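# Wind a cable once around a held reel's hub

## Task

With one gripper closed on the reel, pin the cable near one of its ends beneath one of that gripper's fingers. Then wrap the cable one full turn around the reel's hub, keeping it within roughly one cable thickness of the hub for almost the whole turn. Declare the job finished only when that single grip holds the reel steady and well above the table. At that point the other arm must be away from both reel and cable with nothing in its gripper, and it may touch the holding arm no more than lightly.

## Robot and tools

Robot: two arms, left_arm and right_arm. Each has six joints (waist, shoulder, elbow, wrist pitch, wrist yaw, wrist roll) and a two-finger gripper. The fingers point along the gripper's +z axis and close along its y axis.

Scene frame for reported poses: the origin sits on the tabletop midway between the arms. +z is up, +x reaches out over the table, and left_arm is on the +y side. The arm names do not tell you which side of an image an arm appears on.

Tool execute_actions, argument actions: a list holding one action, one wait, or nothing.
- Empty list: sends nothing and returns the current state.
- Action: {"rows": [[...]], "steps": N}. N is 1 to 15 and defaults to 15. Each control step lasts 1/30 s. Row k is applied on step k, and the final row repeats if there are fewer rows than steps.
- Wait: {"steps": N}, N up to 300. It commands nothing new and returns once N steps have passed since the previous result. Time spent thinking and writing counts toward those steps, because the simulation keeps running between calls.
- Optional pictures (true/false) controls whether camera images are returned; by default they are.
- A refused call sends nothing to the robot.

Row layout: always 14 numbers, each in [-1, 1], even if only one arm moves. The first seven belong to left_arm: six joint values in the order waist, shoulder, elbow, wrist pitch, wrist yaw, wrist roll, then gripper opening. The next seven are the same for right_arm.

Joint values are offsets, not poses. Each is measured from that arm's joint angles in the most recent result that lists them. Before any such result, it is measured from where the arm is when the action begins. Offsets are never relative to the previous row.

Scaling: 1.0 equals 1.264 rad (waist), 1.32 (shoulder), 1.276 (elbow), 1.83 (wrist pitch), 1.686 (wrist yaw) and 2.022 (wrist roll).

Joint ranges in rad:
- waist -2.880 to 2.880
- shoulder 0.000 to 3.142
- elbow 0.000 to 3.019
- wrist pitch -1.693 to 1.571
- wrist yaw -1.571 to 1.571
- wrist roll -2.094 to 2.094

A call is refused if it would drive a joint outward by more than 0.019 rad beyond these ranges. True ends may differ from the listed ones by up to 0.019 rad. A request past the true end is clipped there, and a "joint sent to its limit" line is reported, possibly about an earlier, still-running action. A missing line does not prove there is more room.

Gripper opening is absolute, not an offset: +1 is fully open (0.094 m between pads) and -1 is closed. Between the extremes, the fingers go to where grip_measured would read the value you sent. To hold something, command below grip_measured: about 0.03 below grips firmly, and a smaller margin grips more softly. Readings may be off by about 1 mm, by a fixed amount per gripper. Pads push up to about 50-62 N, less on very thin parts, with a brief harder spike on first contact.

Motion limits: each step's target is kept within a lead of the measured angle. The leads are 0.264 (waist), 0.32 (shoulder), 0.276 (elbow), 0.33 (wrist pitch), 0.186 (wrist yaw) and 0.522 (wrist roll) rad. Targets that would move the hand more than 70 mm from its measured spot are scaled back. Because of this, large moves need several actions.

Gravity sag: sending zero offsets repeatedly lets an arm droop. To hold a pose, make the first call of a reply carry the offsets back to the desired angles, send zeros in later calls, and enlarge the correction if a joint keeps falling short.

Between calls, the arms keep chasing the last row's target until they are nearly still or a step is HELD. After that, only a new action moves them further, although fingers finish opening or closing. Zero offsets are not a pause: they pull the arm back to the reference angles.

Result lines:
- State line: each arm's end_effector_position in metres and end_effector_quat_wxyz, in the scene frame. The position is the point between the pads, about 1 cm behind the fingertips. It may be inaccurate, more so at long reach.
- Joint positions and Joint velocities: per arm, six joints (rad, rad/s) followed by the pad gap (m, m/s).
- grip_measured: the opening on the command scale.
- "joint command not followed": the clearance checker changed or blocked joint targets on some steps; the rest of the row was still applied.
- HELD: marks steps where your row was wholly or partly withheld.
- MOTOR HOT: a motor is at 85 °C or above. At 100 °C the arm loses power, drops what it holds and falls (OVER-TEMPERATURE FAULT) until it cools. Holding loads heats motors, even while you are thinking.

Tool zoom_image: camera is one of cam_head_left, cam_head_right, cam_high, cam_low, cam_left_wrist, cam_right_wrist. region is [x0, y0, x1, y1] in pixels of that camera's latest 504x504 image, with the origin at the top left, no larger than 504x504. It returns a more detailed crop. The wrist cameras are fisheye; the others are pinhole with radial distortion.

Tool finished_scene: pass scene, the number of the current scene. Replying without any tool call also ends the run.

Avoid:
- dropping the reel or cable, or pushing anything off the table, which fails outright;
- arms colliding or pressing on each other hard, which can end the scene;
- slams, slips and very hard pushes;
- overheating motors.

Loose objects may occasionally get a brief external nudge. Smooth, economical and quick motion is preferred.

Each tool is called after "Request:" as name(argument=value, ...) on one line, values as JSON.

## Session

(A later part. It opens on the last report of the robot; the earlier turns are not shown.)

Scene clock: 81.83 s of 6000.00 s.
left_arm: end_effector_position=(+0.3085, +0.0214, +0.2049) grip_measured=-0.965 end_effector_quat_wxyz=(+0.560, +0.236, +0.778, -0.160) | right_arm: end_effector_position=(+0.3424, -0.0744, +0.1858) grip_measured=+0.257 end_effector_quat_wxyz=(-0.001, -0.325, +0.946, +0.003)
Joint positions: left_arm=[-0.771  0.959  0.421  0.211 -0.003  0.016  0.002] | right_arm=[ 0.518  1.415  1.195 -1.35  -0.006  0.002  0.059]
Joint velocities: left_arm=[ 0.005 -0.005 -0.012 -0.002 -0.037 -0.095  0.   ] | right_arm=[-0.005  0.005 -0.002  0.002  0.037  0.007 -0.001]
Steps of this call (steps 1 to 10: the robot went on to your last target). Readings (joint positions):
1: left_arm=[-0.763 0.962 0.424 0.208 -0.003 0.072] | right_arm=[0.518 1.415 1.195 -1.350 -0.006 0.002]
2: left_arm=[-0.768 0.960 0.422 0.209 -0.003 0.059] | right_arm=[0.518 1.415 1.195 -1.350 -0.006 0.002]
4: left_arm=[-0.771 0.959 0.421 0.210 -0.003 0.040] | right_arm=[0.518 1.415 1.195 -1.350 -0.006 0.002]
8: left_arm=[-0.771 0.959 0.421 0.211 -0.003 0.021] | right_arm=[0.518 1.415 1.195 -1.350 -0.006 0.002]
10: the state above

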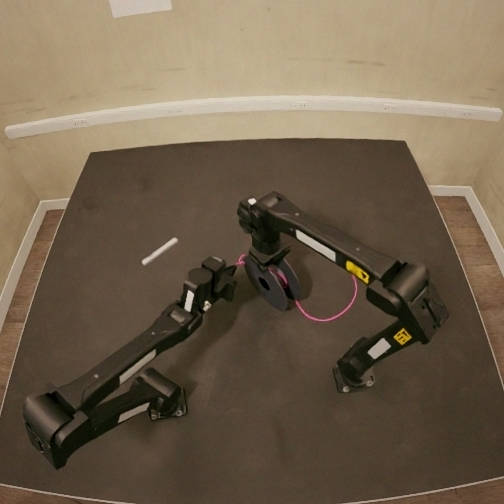

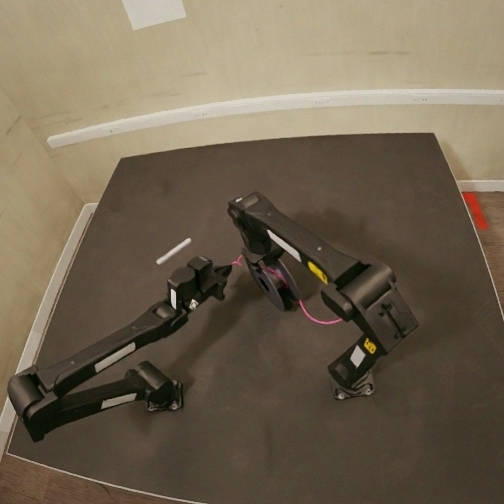

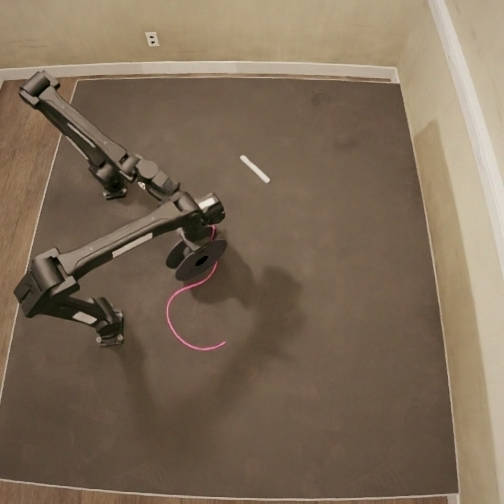

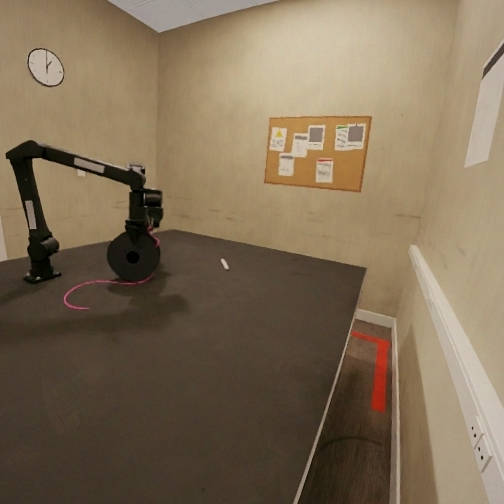

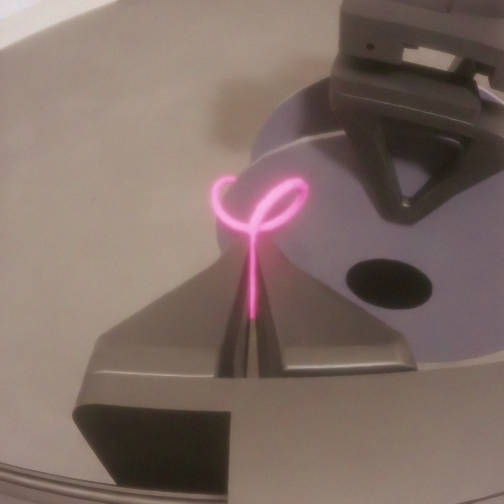

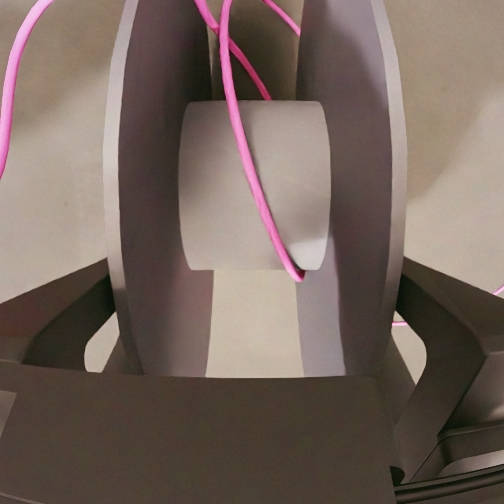

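Request:
execute_actions(actions=[{"rows":[[0.004,0,0.03,0.002,0,0,-0.975,0,-0.005,0,0,0,0,0.225],[0.008,0.002,0.045,0.004,0,0,-0.975,0,-0.005,0,0,0,0,0.225],[0.012,0.006,0.056,0.007,0,0,-0.975,0,-0.005,0,0,0,0,0.225],[0.016,0.012,0.065,0.01,0,0,-0.975,0,-0.005,0,0,0,0,0.225],[0.02,0.02,0.073,0.013,0,0,-0.975,0,-0.005,0,0,0,0,0.225],[0.022,0.028,0.08,0.016,0,0,-0.975,0,-0.005,0,0,0,0,0.225],[0.022,0.036,0.086,0.019,0,0,-0.975,0,-0.005,0,0,0,0,0.225],[0.022,0.044,0.092,0.022,0,0,-0.975,0,-0.005,0,0,0,0,0.225],[0.022,0.052,0.098,0.025,0,0,-0.975,0,-0.005,0,0,0,0,0.225],[0.022,0.06,0.103,0.028,0,0,-0.975,0,-0.005,0,0,0,0,0.225],[0.022,0.068,0.108,0.03,0,0,-0.975,0,-0.005,0,0,0,0,0.225],[0.022,0.076,0.113,0.03,0,0,-0.975,0,-0.005,0,0,0,0,0.225],[0.022,0.084,0.117,0.03,0,0,-0.975,0,-0.005,0,0,0,0,0.225],[0.022,0.09,0.12,0.03,0,0,-0.975,0,-0.005,0,0,0,0,0.225],[0.022,0.095,0.122,0.03,0,0,-0.975,0,-0.005,0,0,0,0,0.225]],"steps":15}], pictures=false)

Request:
execute_actions(actions=[{"steps":10}])

Scene clock: 85.77 s of 6000.00 s.
left_arm: end_effector_position=(+0.3464, +0.0077, +0.2314) grip_measured=-0.965 end_effector_quat_wxyz=(+0.579, +0.221, +0.768, -0.161) | right_arm: end_effector_position=(+0.3424, -0.0744, +0.1858) grip_measured=+0.257 end_effector_quat_wxyz=(-0.001, -0.325, +0.946, +0.003)
Joint positions: left_arm=[-0.751  1.057  0.525  0.25  -0.003  0.008  0.002] | right_arm=[ 0.518  1.415  1.195 -1.35  -0.006  0.002  0.059]
Joint velocities: left_arm=[-0.015  0.278  0.09   0.002  0.007 -0.051  0.   ] | right_arm=[ 0.005 -0.005 -0.017 -0.017  0.022 -0.007 -0.001]
Steps of this call (steps 1 to 30: the robot went on to your last target; steps 31 to 103: nothing new was sent; steps 104 to 118: all 15 steps of this action). Readings (joint positions):
104: left_arm=[-0.771 0.959 0.421 0.211 -0.003 0.007] | right_arm=[0.518 1.415 1.195 -1.350 -0.006 0.002]
105: left_arm=[-0.771 0.959 0.421 0.211 -0.003 0.008] | right_arm=[0.518 1.415 1.195 -1.350 -0.006 0.002]
107: left_arm=[-0.769 0.959 0.426 0.211 -0.003 0.008] | right_arm=[0.518 1.415 1.195 -1.350 -0.006 0.002]
111: left_arm=[-0.755 0.983 0.463 0.223 -0.003 0.008] | right_arm=[0.518 1.415 1.195 -1.350 -0.006 0.002]
118: the state above

Scene clock: 86.10 s of 6000.00 s.
left_arm: end_effector_position=(+0.3490, +0.0061, +0.2232) grip_measured=-0.965 end_effector_quat_wxyz=(+0.571, +0.223, +0.774, -0.159) | right_arm: end_effector_position=(+0.3424, -0.0744, +0.1858) grip_measured=+0.257 end_effector_quat_wxyz=(-0.001, -0.325, +0.946, +0.003)
Joint positions: left_arm=[-0.751  1.08   0.528  0.25  -0.003  0.008  0.002] | right_arm=[ 0.518  1.415  1.195 -1.35  -0.006  0.002  0.059]
Joint velocities: left_arm=[-0.005 -0.015  0.007 -0.007  0.022  0.022  0.001] | right_arm=[ 0.005  0.005  0.002  0.012  0.037  0.051 -0.001]
Steps of this call (steps 1 to 10: the robot went on to your last target). Readings (joint positions):
1: left_arm=[-0.751 1.065 0.527 0.250 -0.003 0.008] | right_arm=[0.518 1.415 1.195 -1.350 -0.006 0.002]
2: left_arm=[-0.751 1.072 0.528 0.250 -0.003 0.008] | right_arm=[0.518 1.415 1.195 -1.350 -0.006 0.002]
4: left_arm=[-0.751 1.078 0.528 0.250 -0.003 0.008] | right_arm=[0.518 1.415 1.195 -1.350 -0.006 0.002]
8: left_arm=[-0.751 1.080 0.528 0.250 -0.003 0.008] | right_arm=[0.518 1.415 1.195 -1.350 -0.006 0.002]
10: the state above

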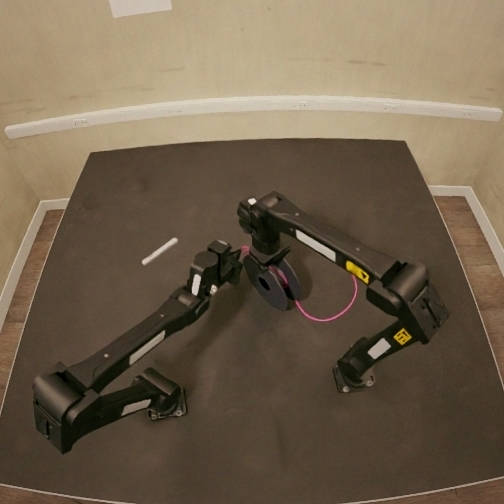

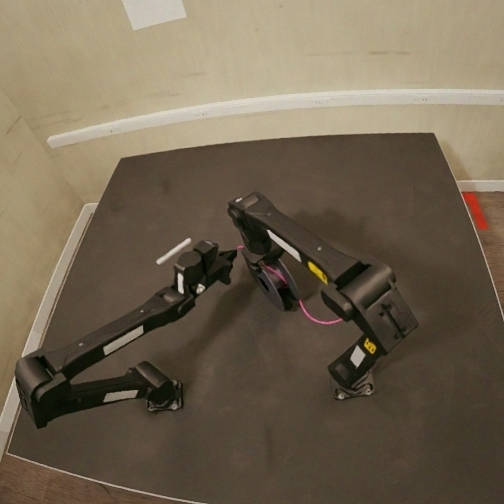

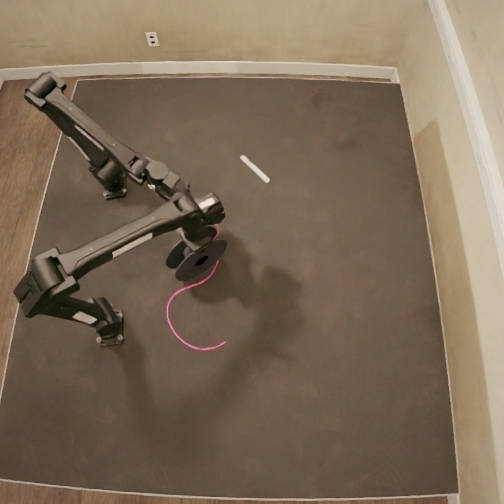

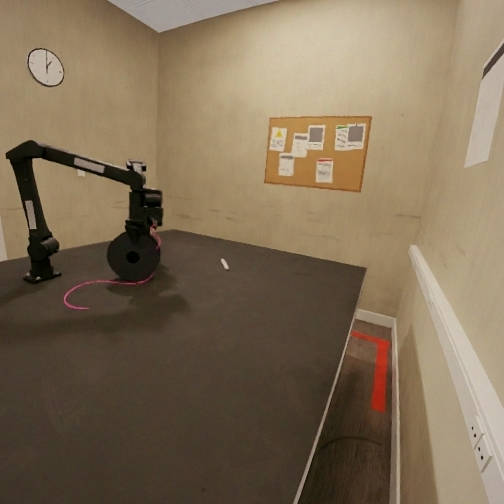

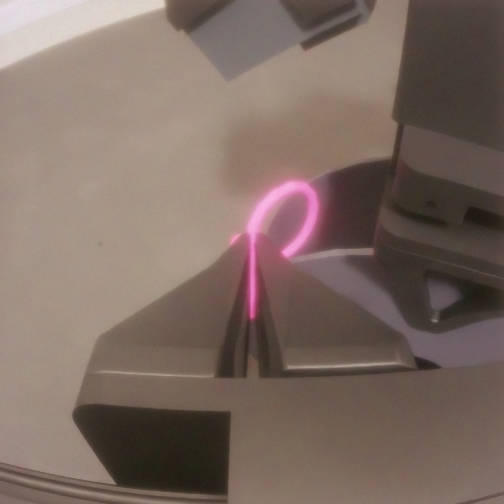

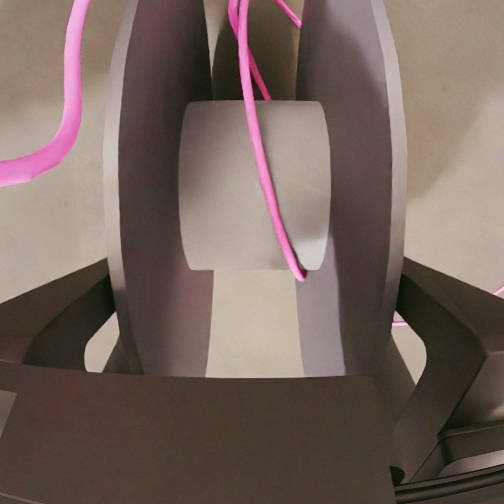

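Request:
execute_actions(actions=[{"rows":[[0,0.005,0.036,0.002,0,0,-0.975,0,-0.005,0,0,0,0,0.225],[0,0.011,0.04,0.004,0,0,-0.975,0,-0.005,0,0,0,0,0.225],[0,0.018,0.045,0.007,0,0,-0.975,0,-0.005,0,0,0,0,0.225],[0,0.025,0.05,0.01,0,0,-0.975,0,-0.005,0,0,0,0,0.225],[0,0.032,0.055,0.013,0,0,-0.975,0,-0.005,0,0,0,0,0.225],[0,0.039,0.06,0.016,0,0,-0.975,0,-0.005,0,0,0,0,0.225],[0,0.046,0.065,0.019,0,0,-0.975,0,-0.005,0,0,0,0,0.225],[0,0.053,0.07,0.022,0,0,-0.975,0,-0.005,0,0,0,0,0.225],[0,0.06,0.075,0.025,0,0,-0.975,0,-0.005,0,0,0,0,0.225],[0,0.067,0.08,0.028,0,0,-0.975,0,-0.005,0,0,0,0,0.225],[0,0.073,0.084,0.03,0,0,-0.975,0,-0.005,0,0,0,0,0.225],[0,0.078,0.087,0.03,0,0,-0.975,0,-0.005,0,0,0,0,0.225]],"steps":15}])

Scene clock: 88.03 s of 6000.00 s.
left_arm: end_effector_position=(+0.3732, -0.0089, +0.2225) grip_measured=-0.965 end_effector_quat_wxyz=(+0.572, +0.223, +0.773, -0.160) | right_arm: end_effector_position=(+0.3424, -0.0744, +0.1858) grip_measured=+0.257 end_effector_quat_wxyz=(-0.001, -0.325, +0.946, +0.003)
Joint positions: left_arm=[-0.751  1.175  0.589  0.287 -0.003  0.008  0.002] | right_arm=[ 0.518  1.415  1.195 -1.35  -0.006  0.002  0.059]
Joint velocities: left_arm=[-0.015  0.034  0.002  0.012 -0.007  0.007 -0.   ] | right_arm=[-0.015 -0.005  0.002 -0.007 -0.051  0.037  0.   ]
Steps of this call (steps 1 to 30: the robot went on to your last target; steps 31 to 43: nothing new was sent; steps 44 to 58: all 15 steps of this action). Readings (joint positions):
44: left_arm=[-0.751 1.080 0.528 0.250 -0.003 0.008] | right_arm=[0.518 1.415 1.195 -1.350 -0.006 0.002]
45: left_arm=[-0.751 1.080 0.528 0.250 -0.003 0.008] | right_arm=[0.518 1.415 1.195 -1.350 -0.006 0.002]
47: left_arm=[-0.751 1.083 0.529 0.250 -0.003 0.008] | right_arm=[0.518 1.415 1.195 -1.350 -0.006 0.002]
51: left_arm=[-0.751 1.115 0.549 0.263 -0.003 0.008] | right_arm=[0.518 1.415 1.195 -1.350 -0.006 0.002]
58: the state above

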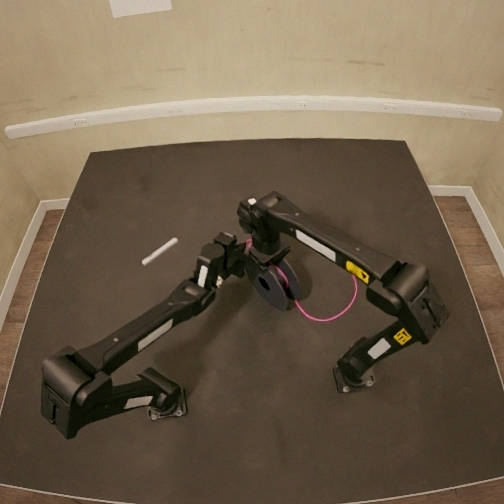

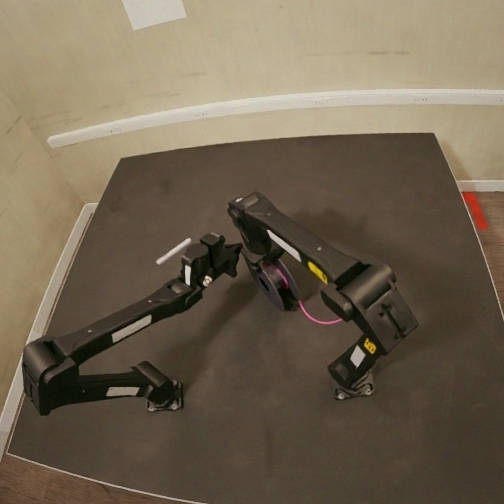

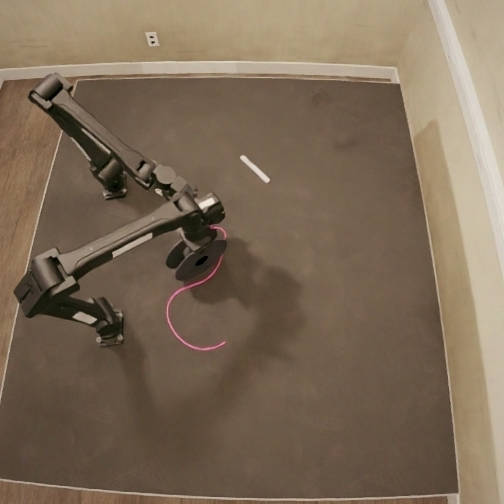

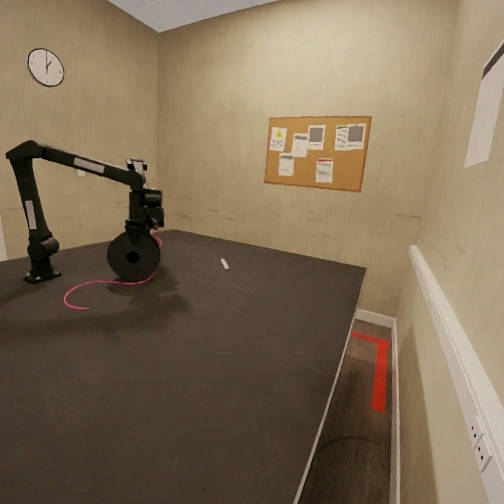

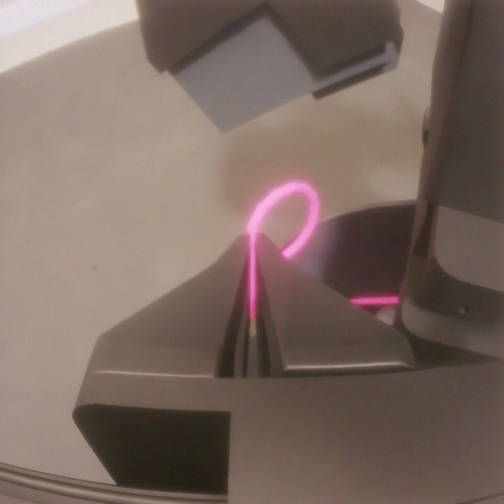

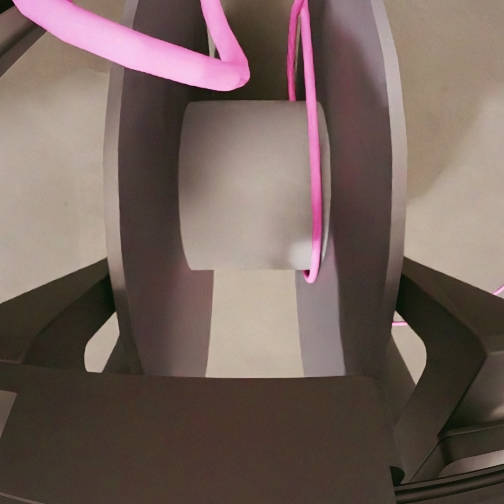

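Request:
execute_actions(actions=[{"rows":[[0,0.004,0,0.006,0,0,-0.975,0,-0.005,0,0,0,0,0.225],[0,0.007,-0.006,0.012,0,0,-0.975,0,-0.005,0,0,0,0,0.225],[0,0.01,-0.012,0.018,0,0,-0.975,0,-0.005,0,0,0,0,0.225],[0,0.013,-0.018,0.024,0,0,-0.975,0,-0.005,0,0,0,0,0.225],[0,0.016,-0.024,0.03,0,0,-0.975,0,-0.005,0,0,0,0,0.225],[0,0.019,-0.03,0.036,0,0,-0.975,0,-0.005,0,0,0,0,0.225],[0,0.022,-0.036,0.042,0,0,-0.975,0,-0.005,0,0,0,0,0.225],[0,0.025,-0.042,0.048,0,0,-0.975,0,-0.005,0,0,0,0,0.225],[0,0.027,-0.047,0.052,0,0,-0.975,0,-0.005,0,0,0,0,0.225],[0,0.028,-0.05,0.055,0,0,-0.975,0,-0.005,0,0,0,0,0.225]],"steps":15}])

Scene clock: 89.67 s of 6000.00 s.
left_arm: end_effector_position=(+0.3657, -0.0043, +0.1966) grip_measured=-0.965 end_effector_quat_wxyz=(+0.569, +0.223, +0.775, -0.159) | right_arm: end_effector_position=(+0.3424, -0.0744, +0.1858) grip_measured=+0.257 end_effector_quat_wxyz=(-0.001, -0.325, +0.946, +0.003)
Joint positions: left_arm=[-0.751  1.204  0.533  0.365 -0.003  0.008  0.002] | right_arm=[ 0.518  1.415  1.195 -1.35  -0.006  0.002  0.059]
Joint velocities: left_arm=[-0.015  0.034  0.007  0.017  0.037  0.022  0.   ] | right_arm=[-0.015  0.005  0.002 -0.002 -0.007  0.022  0.   ]
Steps of this call (steps 1 to 15: the robot went on to your last target; steps 16 to 34: nothing new was sent; steps 35 to 49: all 15 steps of this action). Readings (joint positions):
35: left_arm=[-0.751 1.175 0.589 0.288 -0.003 0.008] | right_arm=[0.518 1.415 1.195 -1.350 -0.006 0.002]
36: left_arm=[-0.751 1.175 0.589 0.288 -0.003 0.008] | right_arm=[0.518 1.415 1.195 -1.350 -0.006 0.002]
38: left_arm=[-0.751 1.175 0.587 0.298 -0.003 0.008] | right_arm=[0.518 1.415 1.195 -1.350 -0.006 0.002]
42: left_arm=[-0.751 1.180 0.564 0.339 -0.003 0.008] | right_arm=[0.518 1.415 1.195 -1.350 -0.006 0.002]
49: the state above

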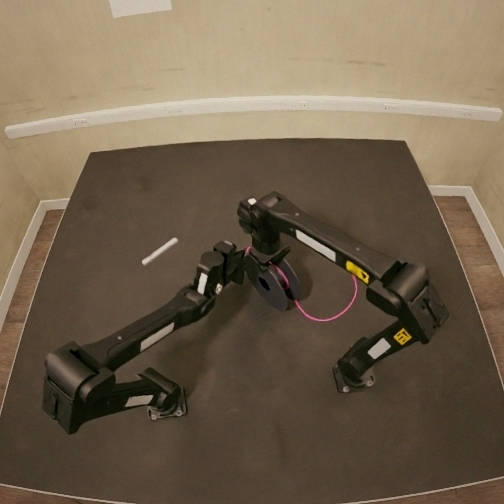

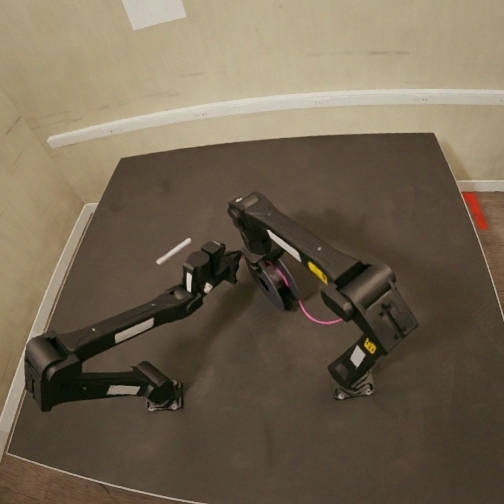

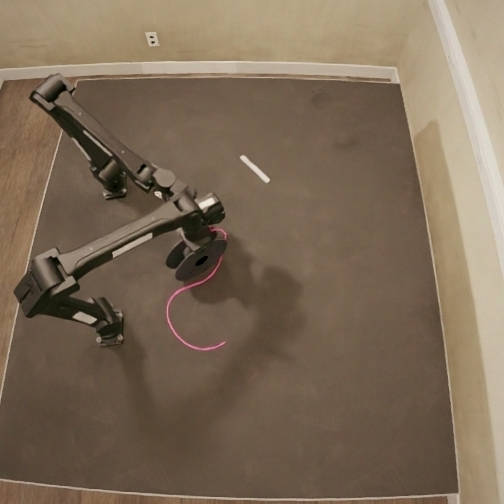

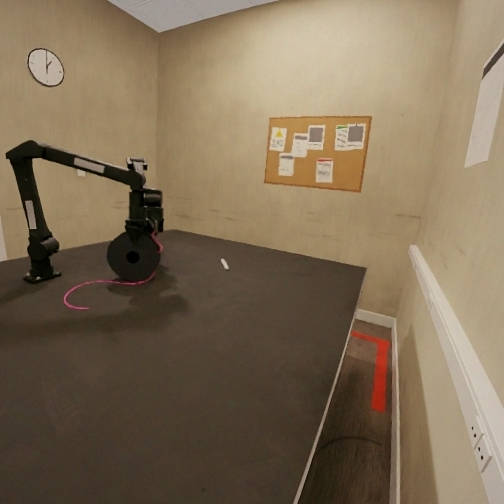

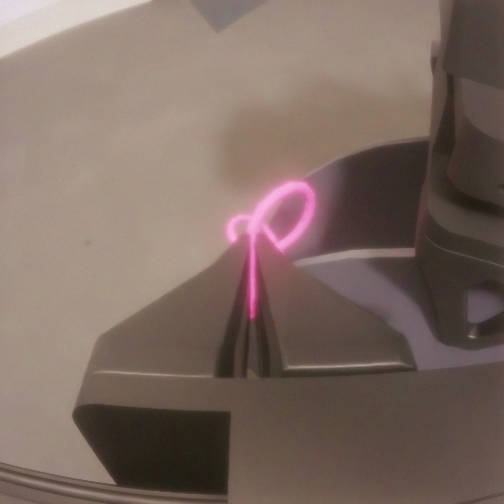

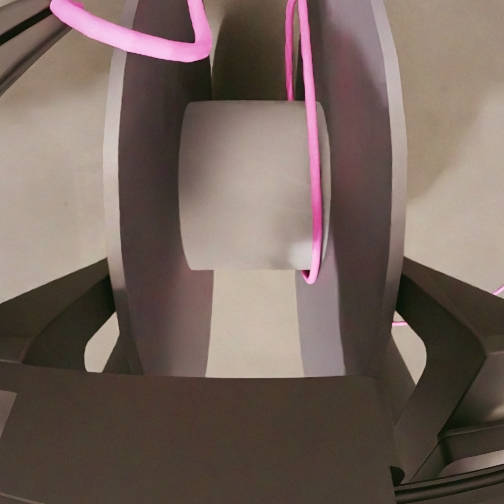

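Request:
execute_actions(actions=[{"rows":[[-0.004,0.002,-0.006,0.006,0,0,-0.975,0,-0.005,0,0,0,0,0.225],[-0.008,0.004,-0.012,0.012,0,0,-0.975,0,-0.005,0,0,0,0,0.225],[-0.012,0.006,-0.018,0.018,0,0,-0.975,0,-0.005,0,0,0,0,0.225],[-0.016,0.009,-0.024,0.024,0,0,-0.975,0,-0.005,0,0,0,0,0.225],[-0.02,0.012,-0.03,0.03,0,0,-0.975,0,-0.005,0,0,0,0,0.225],[-0.023,0.015,-0.036,0.036,0,0,-0.975,0,-0.005,0,0,0,0,0.225],[-0.026,0.018,-0.042,0.042,0,0,-0.975,0,-0.005,0,0,0,0,0.225],[-0.026,0.021,-0.047,0.048,0,0,-0.975,0,-0.005,0,0,0,0,0.225],[-0.026,0.023,-0.051,0.054,0,0,-0.975,0,-0.005,0,0,0,0,0.225],[-0.026,0.025,-0.053,0.06,0,0,-0.975,0,-0.005,0,0,0,0,0.225]],"steps":15}])

Scene clock: 91.73 s of 6000.00 s.
left_arm: end_effector_position=(+0.3495, -0.0086, +0.1758) grip_measured=-0.965 end_effector_quat_wxyz=(+0.570, +0.233, +0.770, -0.167) | right_arm: end_effector_position=(+0.3424, -0.0744, +0.1858) grip_measured=+0.257 end_effector_quat_wxyz=(-0.001, -0.325, +0.946, +0.003)
Joint positions: left_arm=[-0.777  1.227  0.473  0.454 -0.003  0.008  0.002] | right_arm=[ 0.518  1.415  1.195 -1.35  -0.006  0.002  0.059]
Joint velocities: left_arm=[ 0.005 -0.005 -0.007  0.046  0.037 -0.007  0.   ] | right_arm=[-0.005 -0.005  0.002 -0.002  0.007 -0.051  0.001]
Steps of this call (steps 1 to 15: the robot went on to your last target; steps 16 to 47: nothing new was sent; steps 48 to 62: all 15 steps of this action). Readings (joint positions):
48: left_arm=[-0.751 1.204 0.533 0.369 -0.003 0.008] | right_arm=[0.518 1.415 1.195 -1.350 -0.006 0.002]
49: left_arm=[-0.751 1.204 0.533 0.369 -0.003 0.008] | right_arm=[0.518 1.415 1.195 -1.350 -0.006 0.002]
51: left_arm=[-0.753 1.204 0.527 0.379 -0.003 0.008] | right_arm=[0.518 1.415 1.195 -1.350 -0.006 0.002]
55: left_arm=[-0.768 1.207 0.498 0.417 -0.003 0.008] | right_arm=[0.518 1.415 1.195 -1.350 -0.006 0.002]
62: the state above

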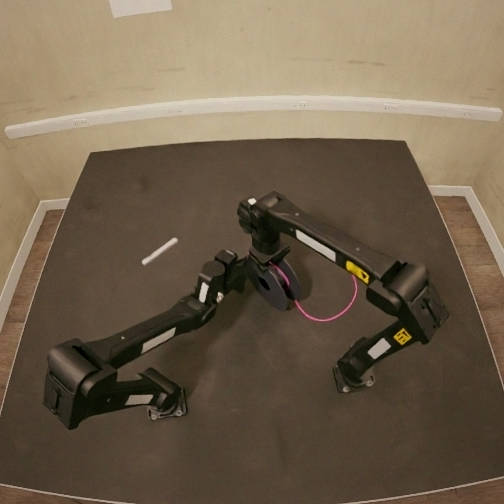

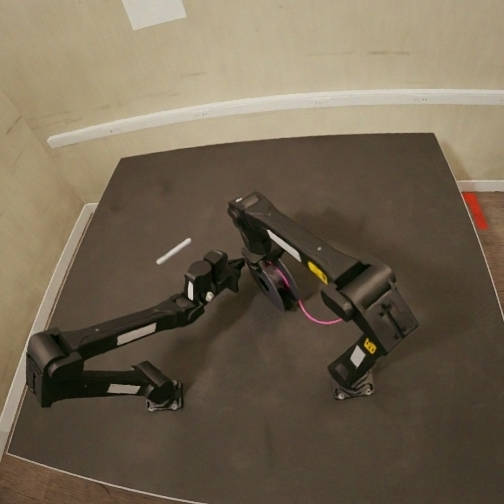

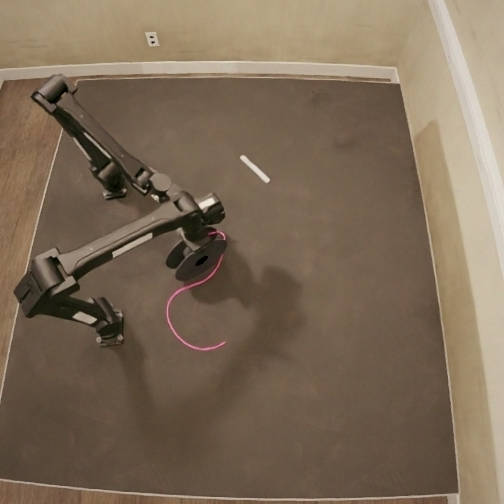

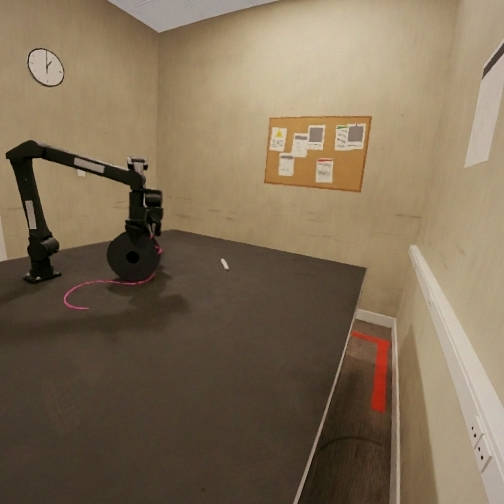

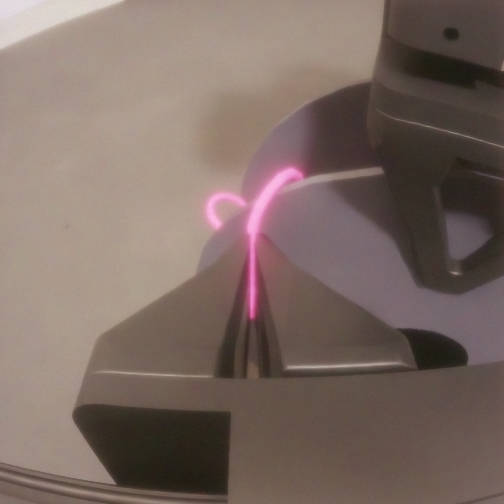

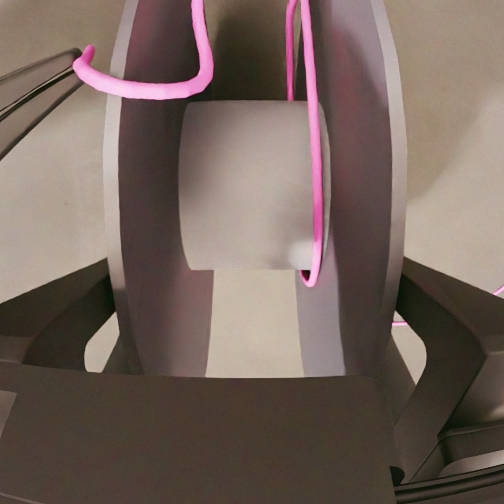

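Request:
execute_actions(actions=[{"rows":[[-0.005,0.002,-0.003,0.004,0,0.015,-0.975,0,-0.005,0,0,0,0,0.225],[-0.01,0.005,-0.006,0.008,0,0.03,-0.975,0,-0.005,0,0,0,0,0.225],[-0.015,0.009,-0.009,0.013,0,0.045,-0.975,0,-0.005,0,0,0,0,0.225],[-0.02,0.013,-0.012,0.018,0,0.06,-0.975,0,-0.005,0,0,0,0,0.225],[-0.024,0.017,-0.015,0.023,0,0.075,-0.975,0,-0.005,0,0,0,0,0.225],[-0.028,0.021,-0.018,0.028,0,0.09,-0.975,0,-0.005,0,0,0,0,0.225],[-0.031,0.025,-0.021,0.033,0,0.105,-0.975,0,-0.005,0,0,0,0,0.225],[-0.033,0.029,-0.024,0.038,0,0.12,-0.975,0,-0.005,0,0,0,0,0.225],[-0.035,0.032,-0.027,0.042,0,0.135,-0.975,0,-0.005,0,0,0,0,0.225],[-0.035,0.035,-0.029,0.045,0,0.15,-0.975,0,-0.005,0,0,0,0,0.225]],"steps":15}])

Scene clock: 93.67 s of 6000.00 s.
left_arm: end_effector_position=(+0.3385, -0.0200, +0.1640) grip_measured=-0.965 end_effector_quat_wxyz=(+0.588, +0.341, +0.726, -0.103) | right_arm: end_effector_position=(+0.3424, -0.0744, +0.1858) grip_measured=+0.257 end_effector_quat_wxyz=(-0.001, -0.325, +0.946, +0.003)
Joint positions: left_arm=[-0.81   1.259  0.448  0.52  -0.003  0.266  0.002] | right_arm=[ 0.518  1.415  1.195 -1.35  -0.006  0.002  0.059]
Joint velocities: left_arm=[-0.005  0.015 -0.012 -0.017 -0.066  0.183  0.001] | right_arm=[-0.005 -0.005  0.007  0.007 -0.022 -0.022 -0.001]
Steps of this call (steps 1 to 15: the robot went on to your last target; steps 16 to 43: nothing new was sent; steps 44 to 58: all 15 steps of this action). Readings (joint positions):
44: left_arm=[-0.777 1.227 0.473 0.458 -0.003 0.011] | right_arm=[0.518 1.415 1.195 -1.350 -0.006 0.002]
45: left_arm=[-0.777 1.227 0.473 0.458 -0.003 0.020] | right_arm=[0.518 1.415 1.195 -1.350 -0.006 0.002]
47: left_arm=[-0.779 1.227 0.473 0.461 -0.003 0.049] | right_arm=[0.518 1.415 1.195 -1.350 -0.006 0.002]
51: left_arm=[-0.796 1.235 0.464 0.494 -0.003 0.137] | right_arm=[0.518 1.415 1.195 -1.350 -0.006 0.002]
58: the state above

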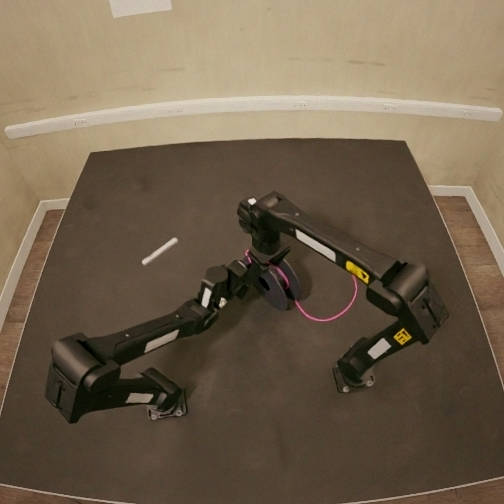

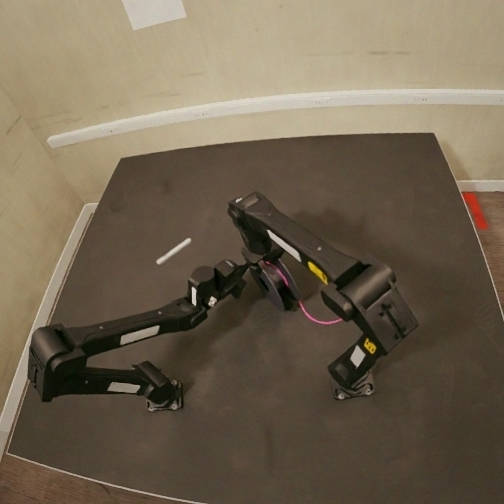

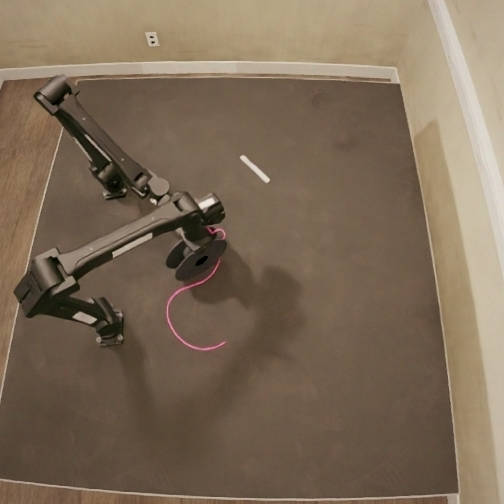

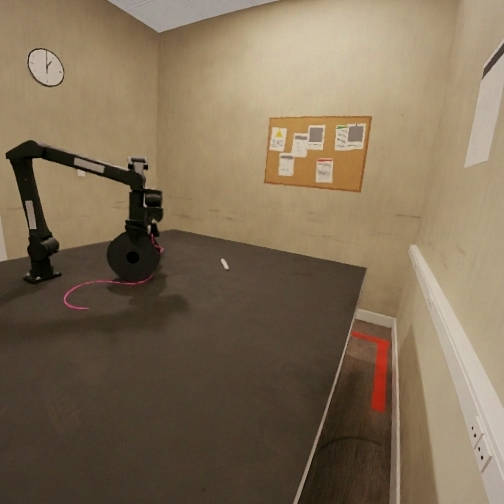

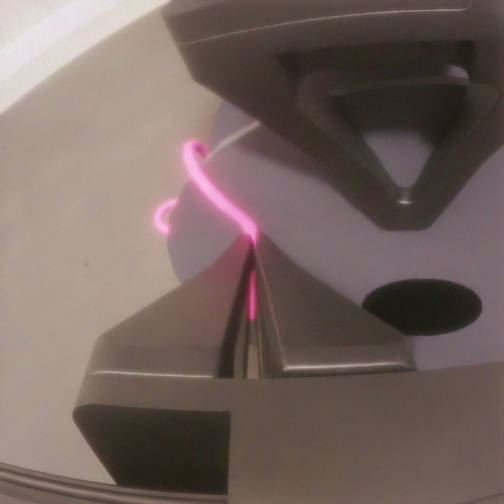

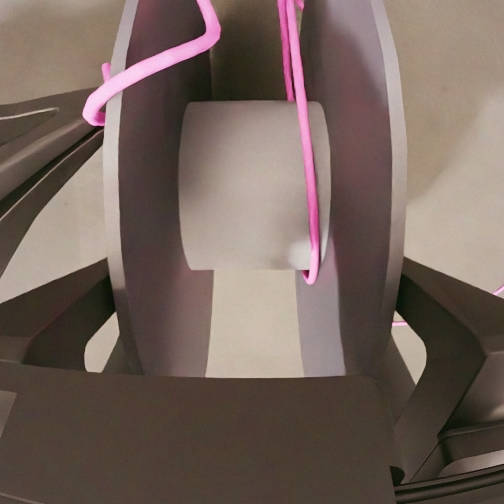

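Request:
execute_actions(actions=[{"rows":[[-0.003,0.005,-0.004,0.005,0,-0.01,-0.975,0,-0.005,-0.003,0,0,0,0.225],[-0.006,0.011,-0.008,0.011,0,-0.02,-0.975,0,-0.005,-0.005,0,0,0,0.225],[-0.009,0.017,-0.011,0.017,0,-0.032,-0.975,0,-0.005,-0.007,0,0,0,0.225],[-0.012,0.023,-0.014,0.023,0,-0.044,-0.975,0,-0.005,-0.008,0,0,0,0.225],[-0.015,0.029,-0.017,0.029,0,-0.056,-0.975,0,-0.005,-0.009,0,0,0,0.225],[-0.018,0.035,-0.02,0.035,0,-0.068,-0.975,0,-0.005,-0.01,0,0,0,0.225],[-0.021,0.041,-0.023,0.041,0,-0.08,-0.975,0,-0.005,-0.011,0,0,0,0.225],[-0.023,0.047,-0.026,0.047,0,-0.092,-0.975,0,-0.005,-0.012,0,0,0,0.225],[-0.025,0.053,-0.029,0.053,0,-0.104,-0.975,0,-0.005,-0.012,0,0,0,0.225],[-0.027,0.058,-0.032,0.058,0,-0.116,-0.975,0,-0.005,-0.012,0,0,0,0.225],[-0.028,0.062,-0.035,0.062,0,-0.125,-0.975,0,-0.005,-0.012,0,0,0,0.225],[-0.028,0.065,-0.036,0.064,0,-0.13,-0.975,0,-0.005,-0.012,0,0,0,0.225]],"steps":15}])

Scene clock: 97.57 s of 6000.00 s.
left_arm: end_effector_position=(+0.3281, -0.0266, +0.1358) grip_measured=-0.965 end_effector_quat_wxyz=(+0.566, +0.272, +0.759, -0.170) | right_arm: end_effector_position=(+0.3404, -0.0760, +0.1831) grip_measured=+0.257 end_effector_quat_wxyz=(-0.005, -0.325, +0.946, +0.002)
Joint positions: left_arm=[-0.835  1.335  0.412  0.617 -0.003  0.051  0.002] | right_arm=[ 0.518  1.415  1.187 -1.351 -0.006  0.002  0.059]
Joint velocities: left_arm=[-0.005  0.063 -0.032  0.007 -0.037 -0.3    0.001] | right_arm=[-0.005 -0.015 -0.007  0.002 -0.007 -0.051 -0.001]
Steps of this call (steps 1 to 30: the robot went on to your last target; steps 31 to 102: nothing new was sent; steps 103 to 117: all 15 steps of this action). Readings (joint positions):
103: left_arm=[-0.810 1.260 0.447 0.521 -0.003 0.294] | right_arm=[0.518 1.415 1.195 -1.350 -0.006 0.002]
104: left_arm=[-0.810 1.260 0.447 0.521 -0.003 0.282] | right_arm=[0.518 1.415 1.195 -1.350 -0.006 0.002]
106: left_arm=[-0.811 1.262 0.446 0.531 -0.003 0.252] | right_arm=[0.518 1.415 1.193 -1.350 -0.006 0.002]
110: left_arm=[-0.819 1.285 0.436 0.573 -0.003 0.174] | right_arm=[0.518 1.415 1.187 -1.351 -0.006 0.002]
117: the state above

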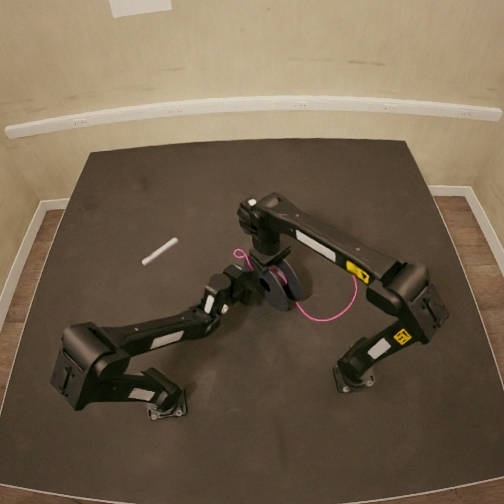

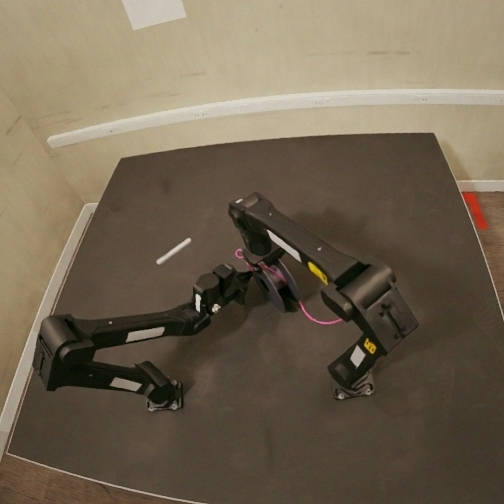

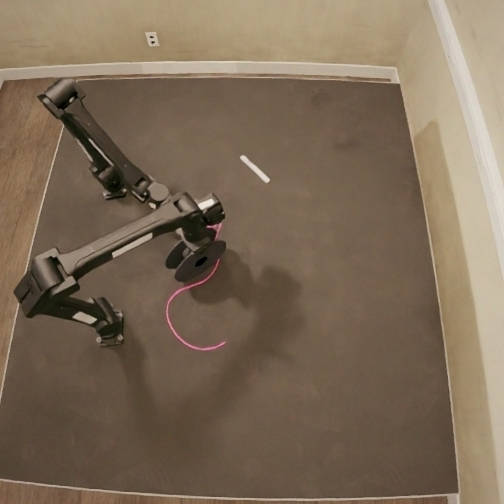

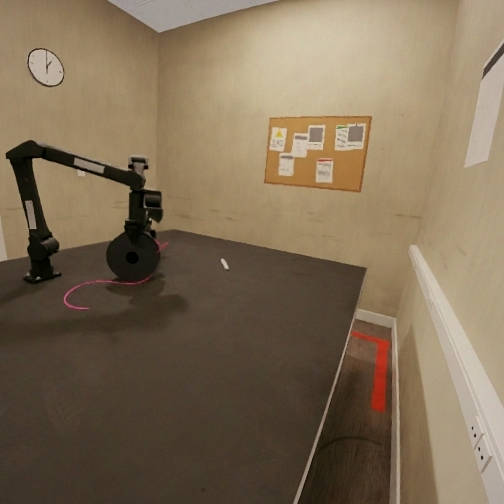

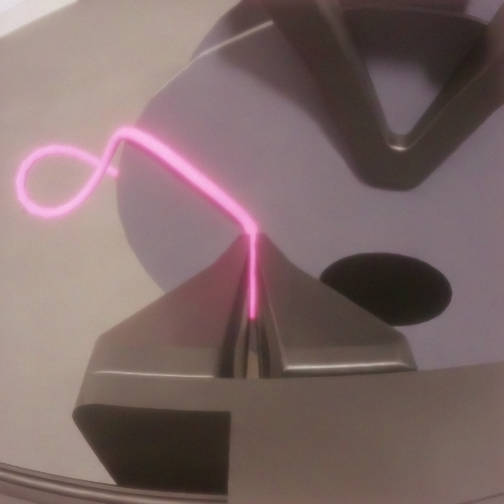

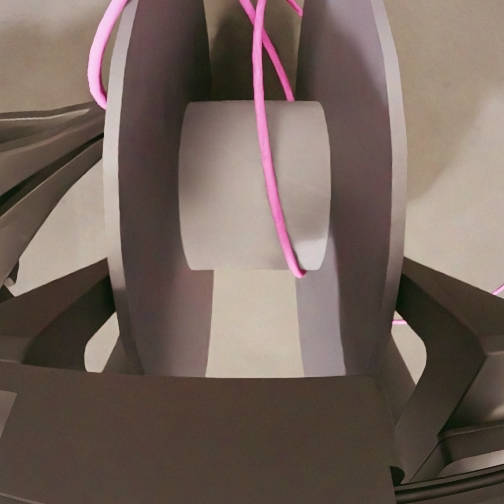

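Request:
execute_actions(actions=[{"rows":[[-0.006,-0.002,-0.002,0,0,0.0,-0.975,0,-0.005,0,0,0,0,0.225],[-0.012,-0.004,-0.004,0,0,0.02,-0.975,0,-0.005,0,0,0,0,0.225],[-0.018,-0.006,-0.006,0,0,0.04,-0.975,0,-0.005,0,0,0,0,0.225],[-0.024,-0.008,-0.008,0,0,0.06,-0.975,0,-0.005,0,0,0,0,0.225],[-0.03,-0.01,-0.01,0,0,0.08,-0.975,0,-0.005,0,0,0,0,0.225],[-0.036,-0.012,-0.012,0,0,0.1,-0.975,0,-0.005,0,0,0,0,0.225],[-0.042,-0.014,-0.014,0,0,0.12,-0.975,0,-0.005,0,0,0,0,0.225],[-0.048,-0.016,-0.016,0,0,0.14,-0.975,0,-0.005,0,0,0,0,0.225],[-0.054,-0.018,-0.018,0,0,0.16,-0.975,0,-0.005,0,0,0,0,0.225],[-0.06,-0.02,-0.02,0,0,0.18,-0.975,0,-0.005,0,0,0,0,0.225],[-0.064,-0.02,-0.02,0,0,0.2,-0.975,0,-0.005,0,0,0,0,0.225],[-0.066,-0.02,-0.02,0,0,0.22,-0.975,0,-0.005,0,0,0,0,0.225]],"steps":15}], pictures=false)

Request:
execute_actions(actions=[{"steps":8}])

Scene clock: 102.33 s of 6000.00 s.
left_arm: end_effector_position=(+0.3010, -0.0508, +0.1371) grip_measured=-0.965 end_effector_quat_wxyz=(+0.586, +0.428, +0.682, -0.090) | right_arm: end_effector_position=(+0.3404, -0.0760, +0.1831) grip_measured=+0.257 end_effector_quat_wxyz=(-0.005, -0.325, +0.946, +0.002)
Joint positions: left_arm=[-0.913  1.316  0.396  0.619 -0.003  0.407  0.002] | right_arm=[ 0.518  1.415  1.187 -1.351 -0.006  0.002  0.059]
Joint velocities: left_arm=[-0.024 -0.005 -0.007 -0.002 -0.007  0.549  0.001] | right_arm=[ 0.005 -0.005  0.002 -0.007 -0.007 -0.081 -0.   ]
Steps of this call (steps 1 to 30: the robot went on to your last target; steps 31 to 128: nothing new was sent; steps 129 to 143: all 15 steps of this action). Readings (joint positions):
129: left_arm=[-0.835 1.337 0.410 0.619 -0.003 0.016] | right_arm=[0.518 1.415 1.187 -1.351 -0.006 0.002]
130: left_arm=[-0.835 1.337 0.410 0.619 -0.003 0.027] | right_arm=[0.518 1.415 1.187 -1.351 -0.006 0.002]
132: left_arm=[-0.839 1.336 0.410 0.619 -0.003 0.067] | right_arm=[0.518 1.415 1.187 -1.351 -0.006 0.002]
136: left_arm=[-0.868 1.331 0.408 0.619 -0.003 0.186] | right_arm=[0.518 1.415 1.187 -1.351 -0.006 0.002]
143: the state above

Scene clock: 102.60 s of 6000.00 s.
left_arm: end_effector_position=(+0.3010, -0.0508, +0.1371) grip_measured=-0.965 end_effector_quat_wxyz=(+0.589, +0.451, +0.667, -0.071) | right_arm: end_effector_position=(+0.3404, -0.0760, +0.1831) grip_measured=+0.257 end_effector_quat_wxyz=(-0.005, -0.325, +0.946, +0.002)
Joint positions: left_arm=[-0.913  1.316  0.396  0.619 -0.003  0.473  0.002] | right_arm=[ 0.518  1.415  1.187 -1.351 -0.006  0.002  0.059]
Joint velocities: left_arm=[-0.005 -0.005  0.017 -0.012  0.037  0.125 -0.001] | right_arm=[-0.005  0.005  0.022 -0.002  0.007 -0.022 -0.001]
Steps of this call (steps 1 to 8: the robot went on to your last target). Readings (joint positions):
1: left_arm=[-0.913 1.316 0.396 0.619 -0.003 0.423] | right_arm=[0.518 1.415 1.187 -1.351 -0.006 0.002]
2: left_arm=[-0.913 1.316 0.396 0.619 -0.003 0.436] | right_arm=[0.518 1.415 1.187 -1.351 -0.006 0.002]
4: left_arm=[-0.913 1.316 0.396 0.619 -0.003 0.454] | right_arm=[0.518 1.415 1.187 -1.351 -0.006 0.002]
8: the state above

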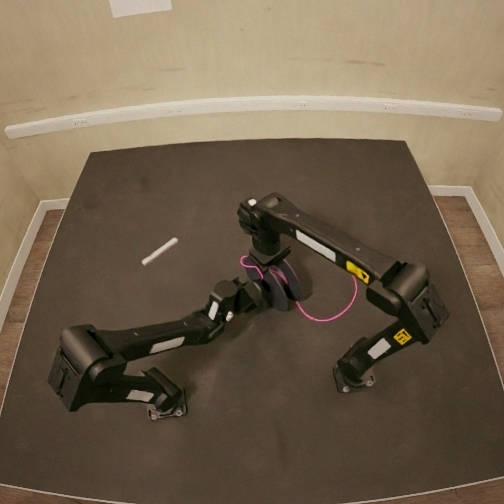

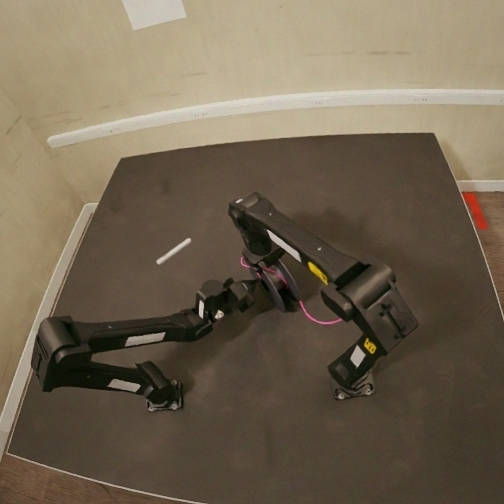

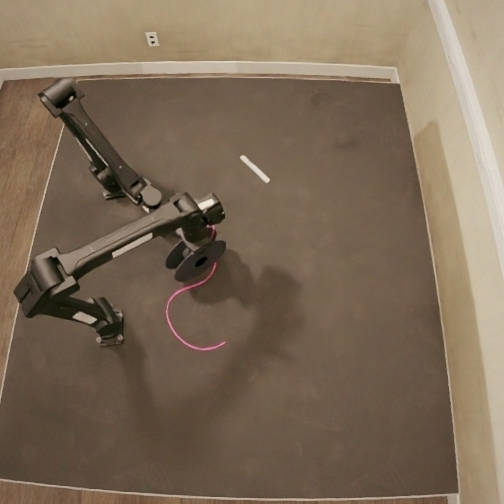

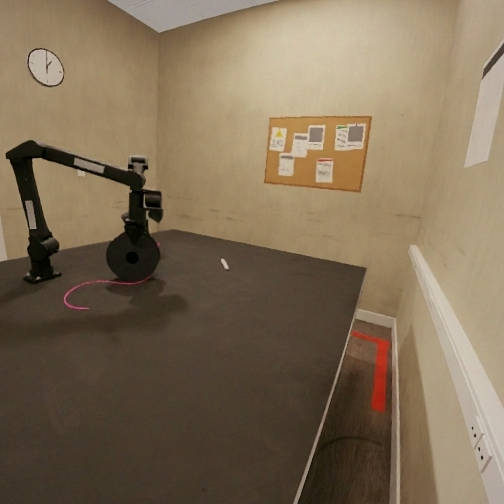

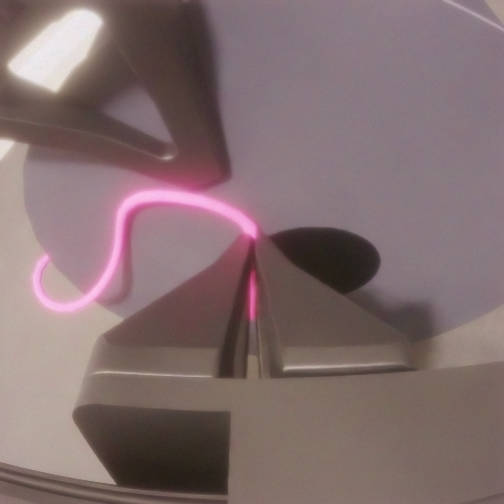

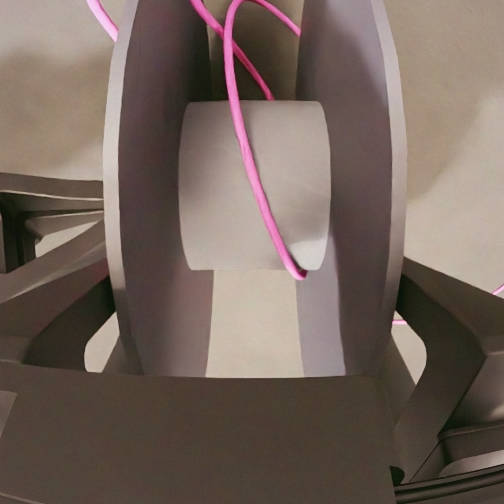

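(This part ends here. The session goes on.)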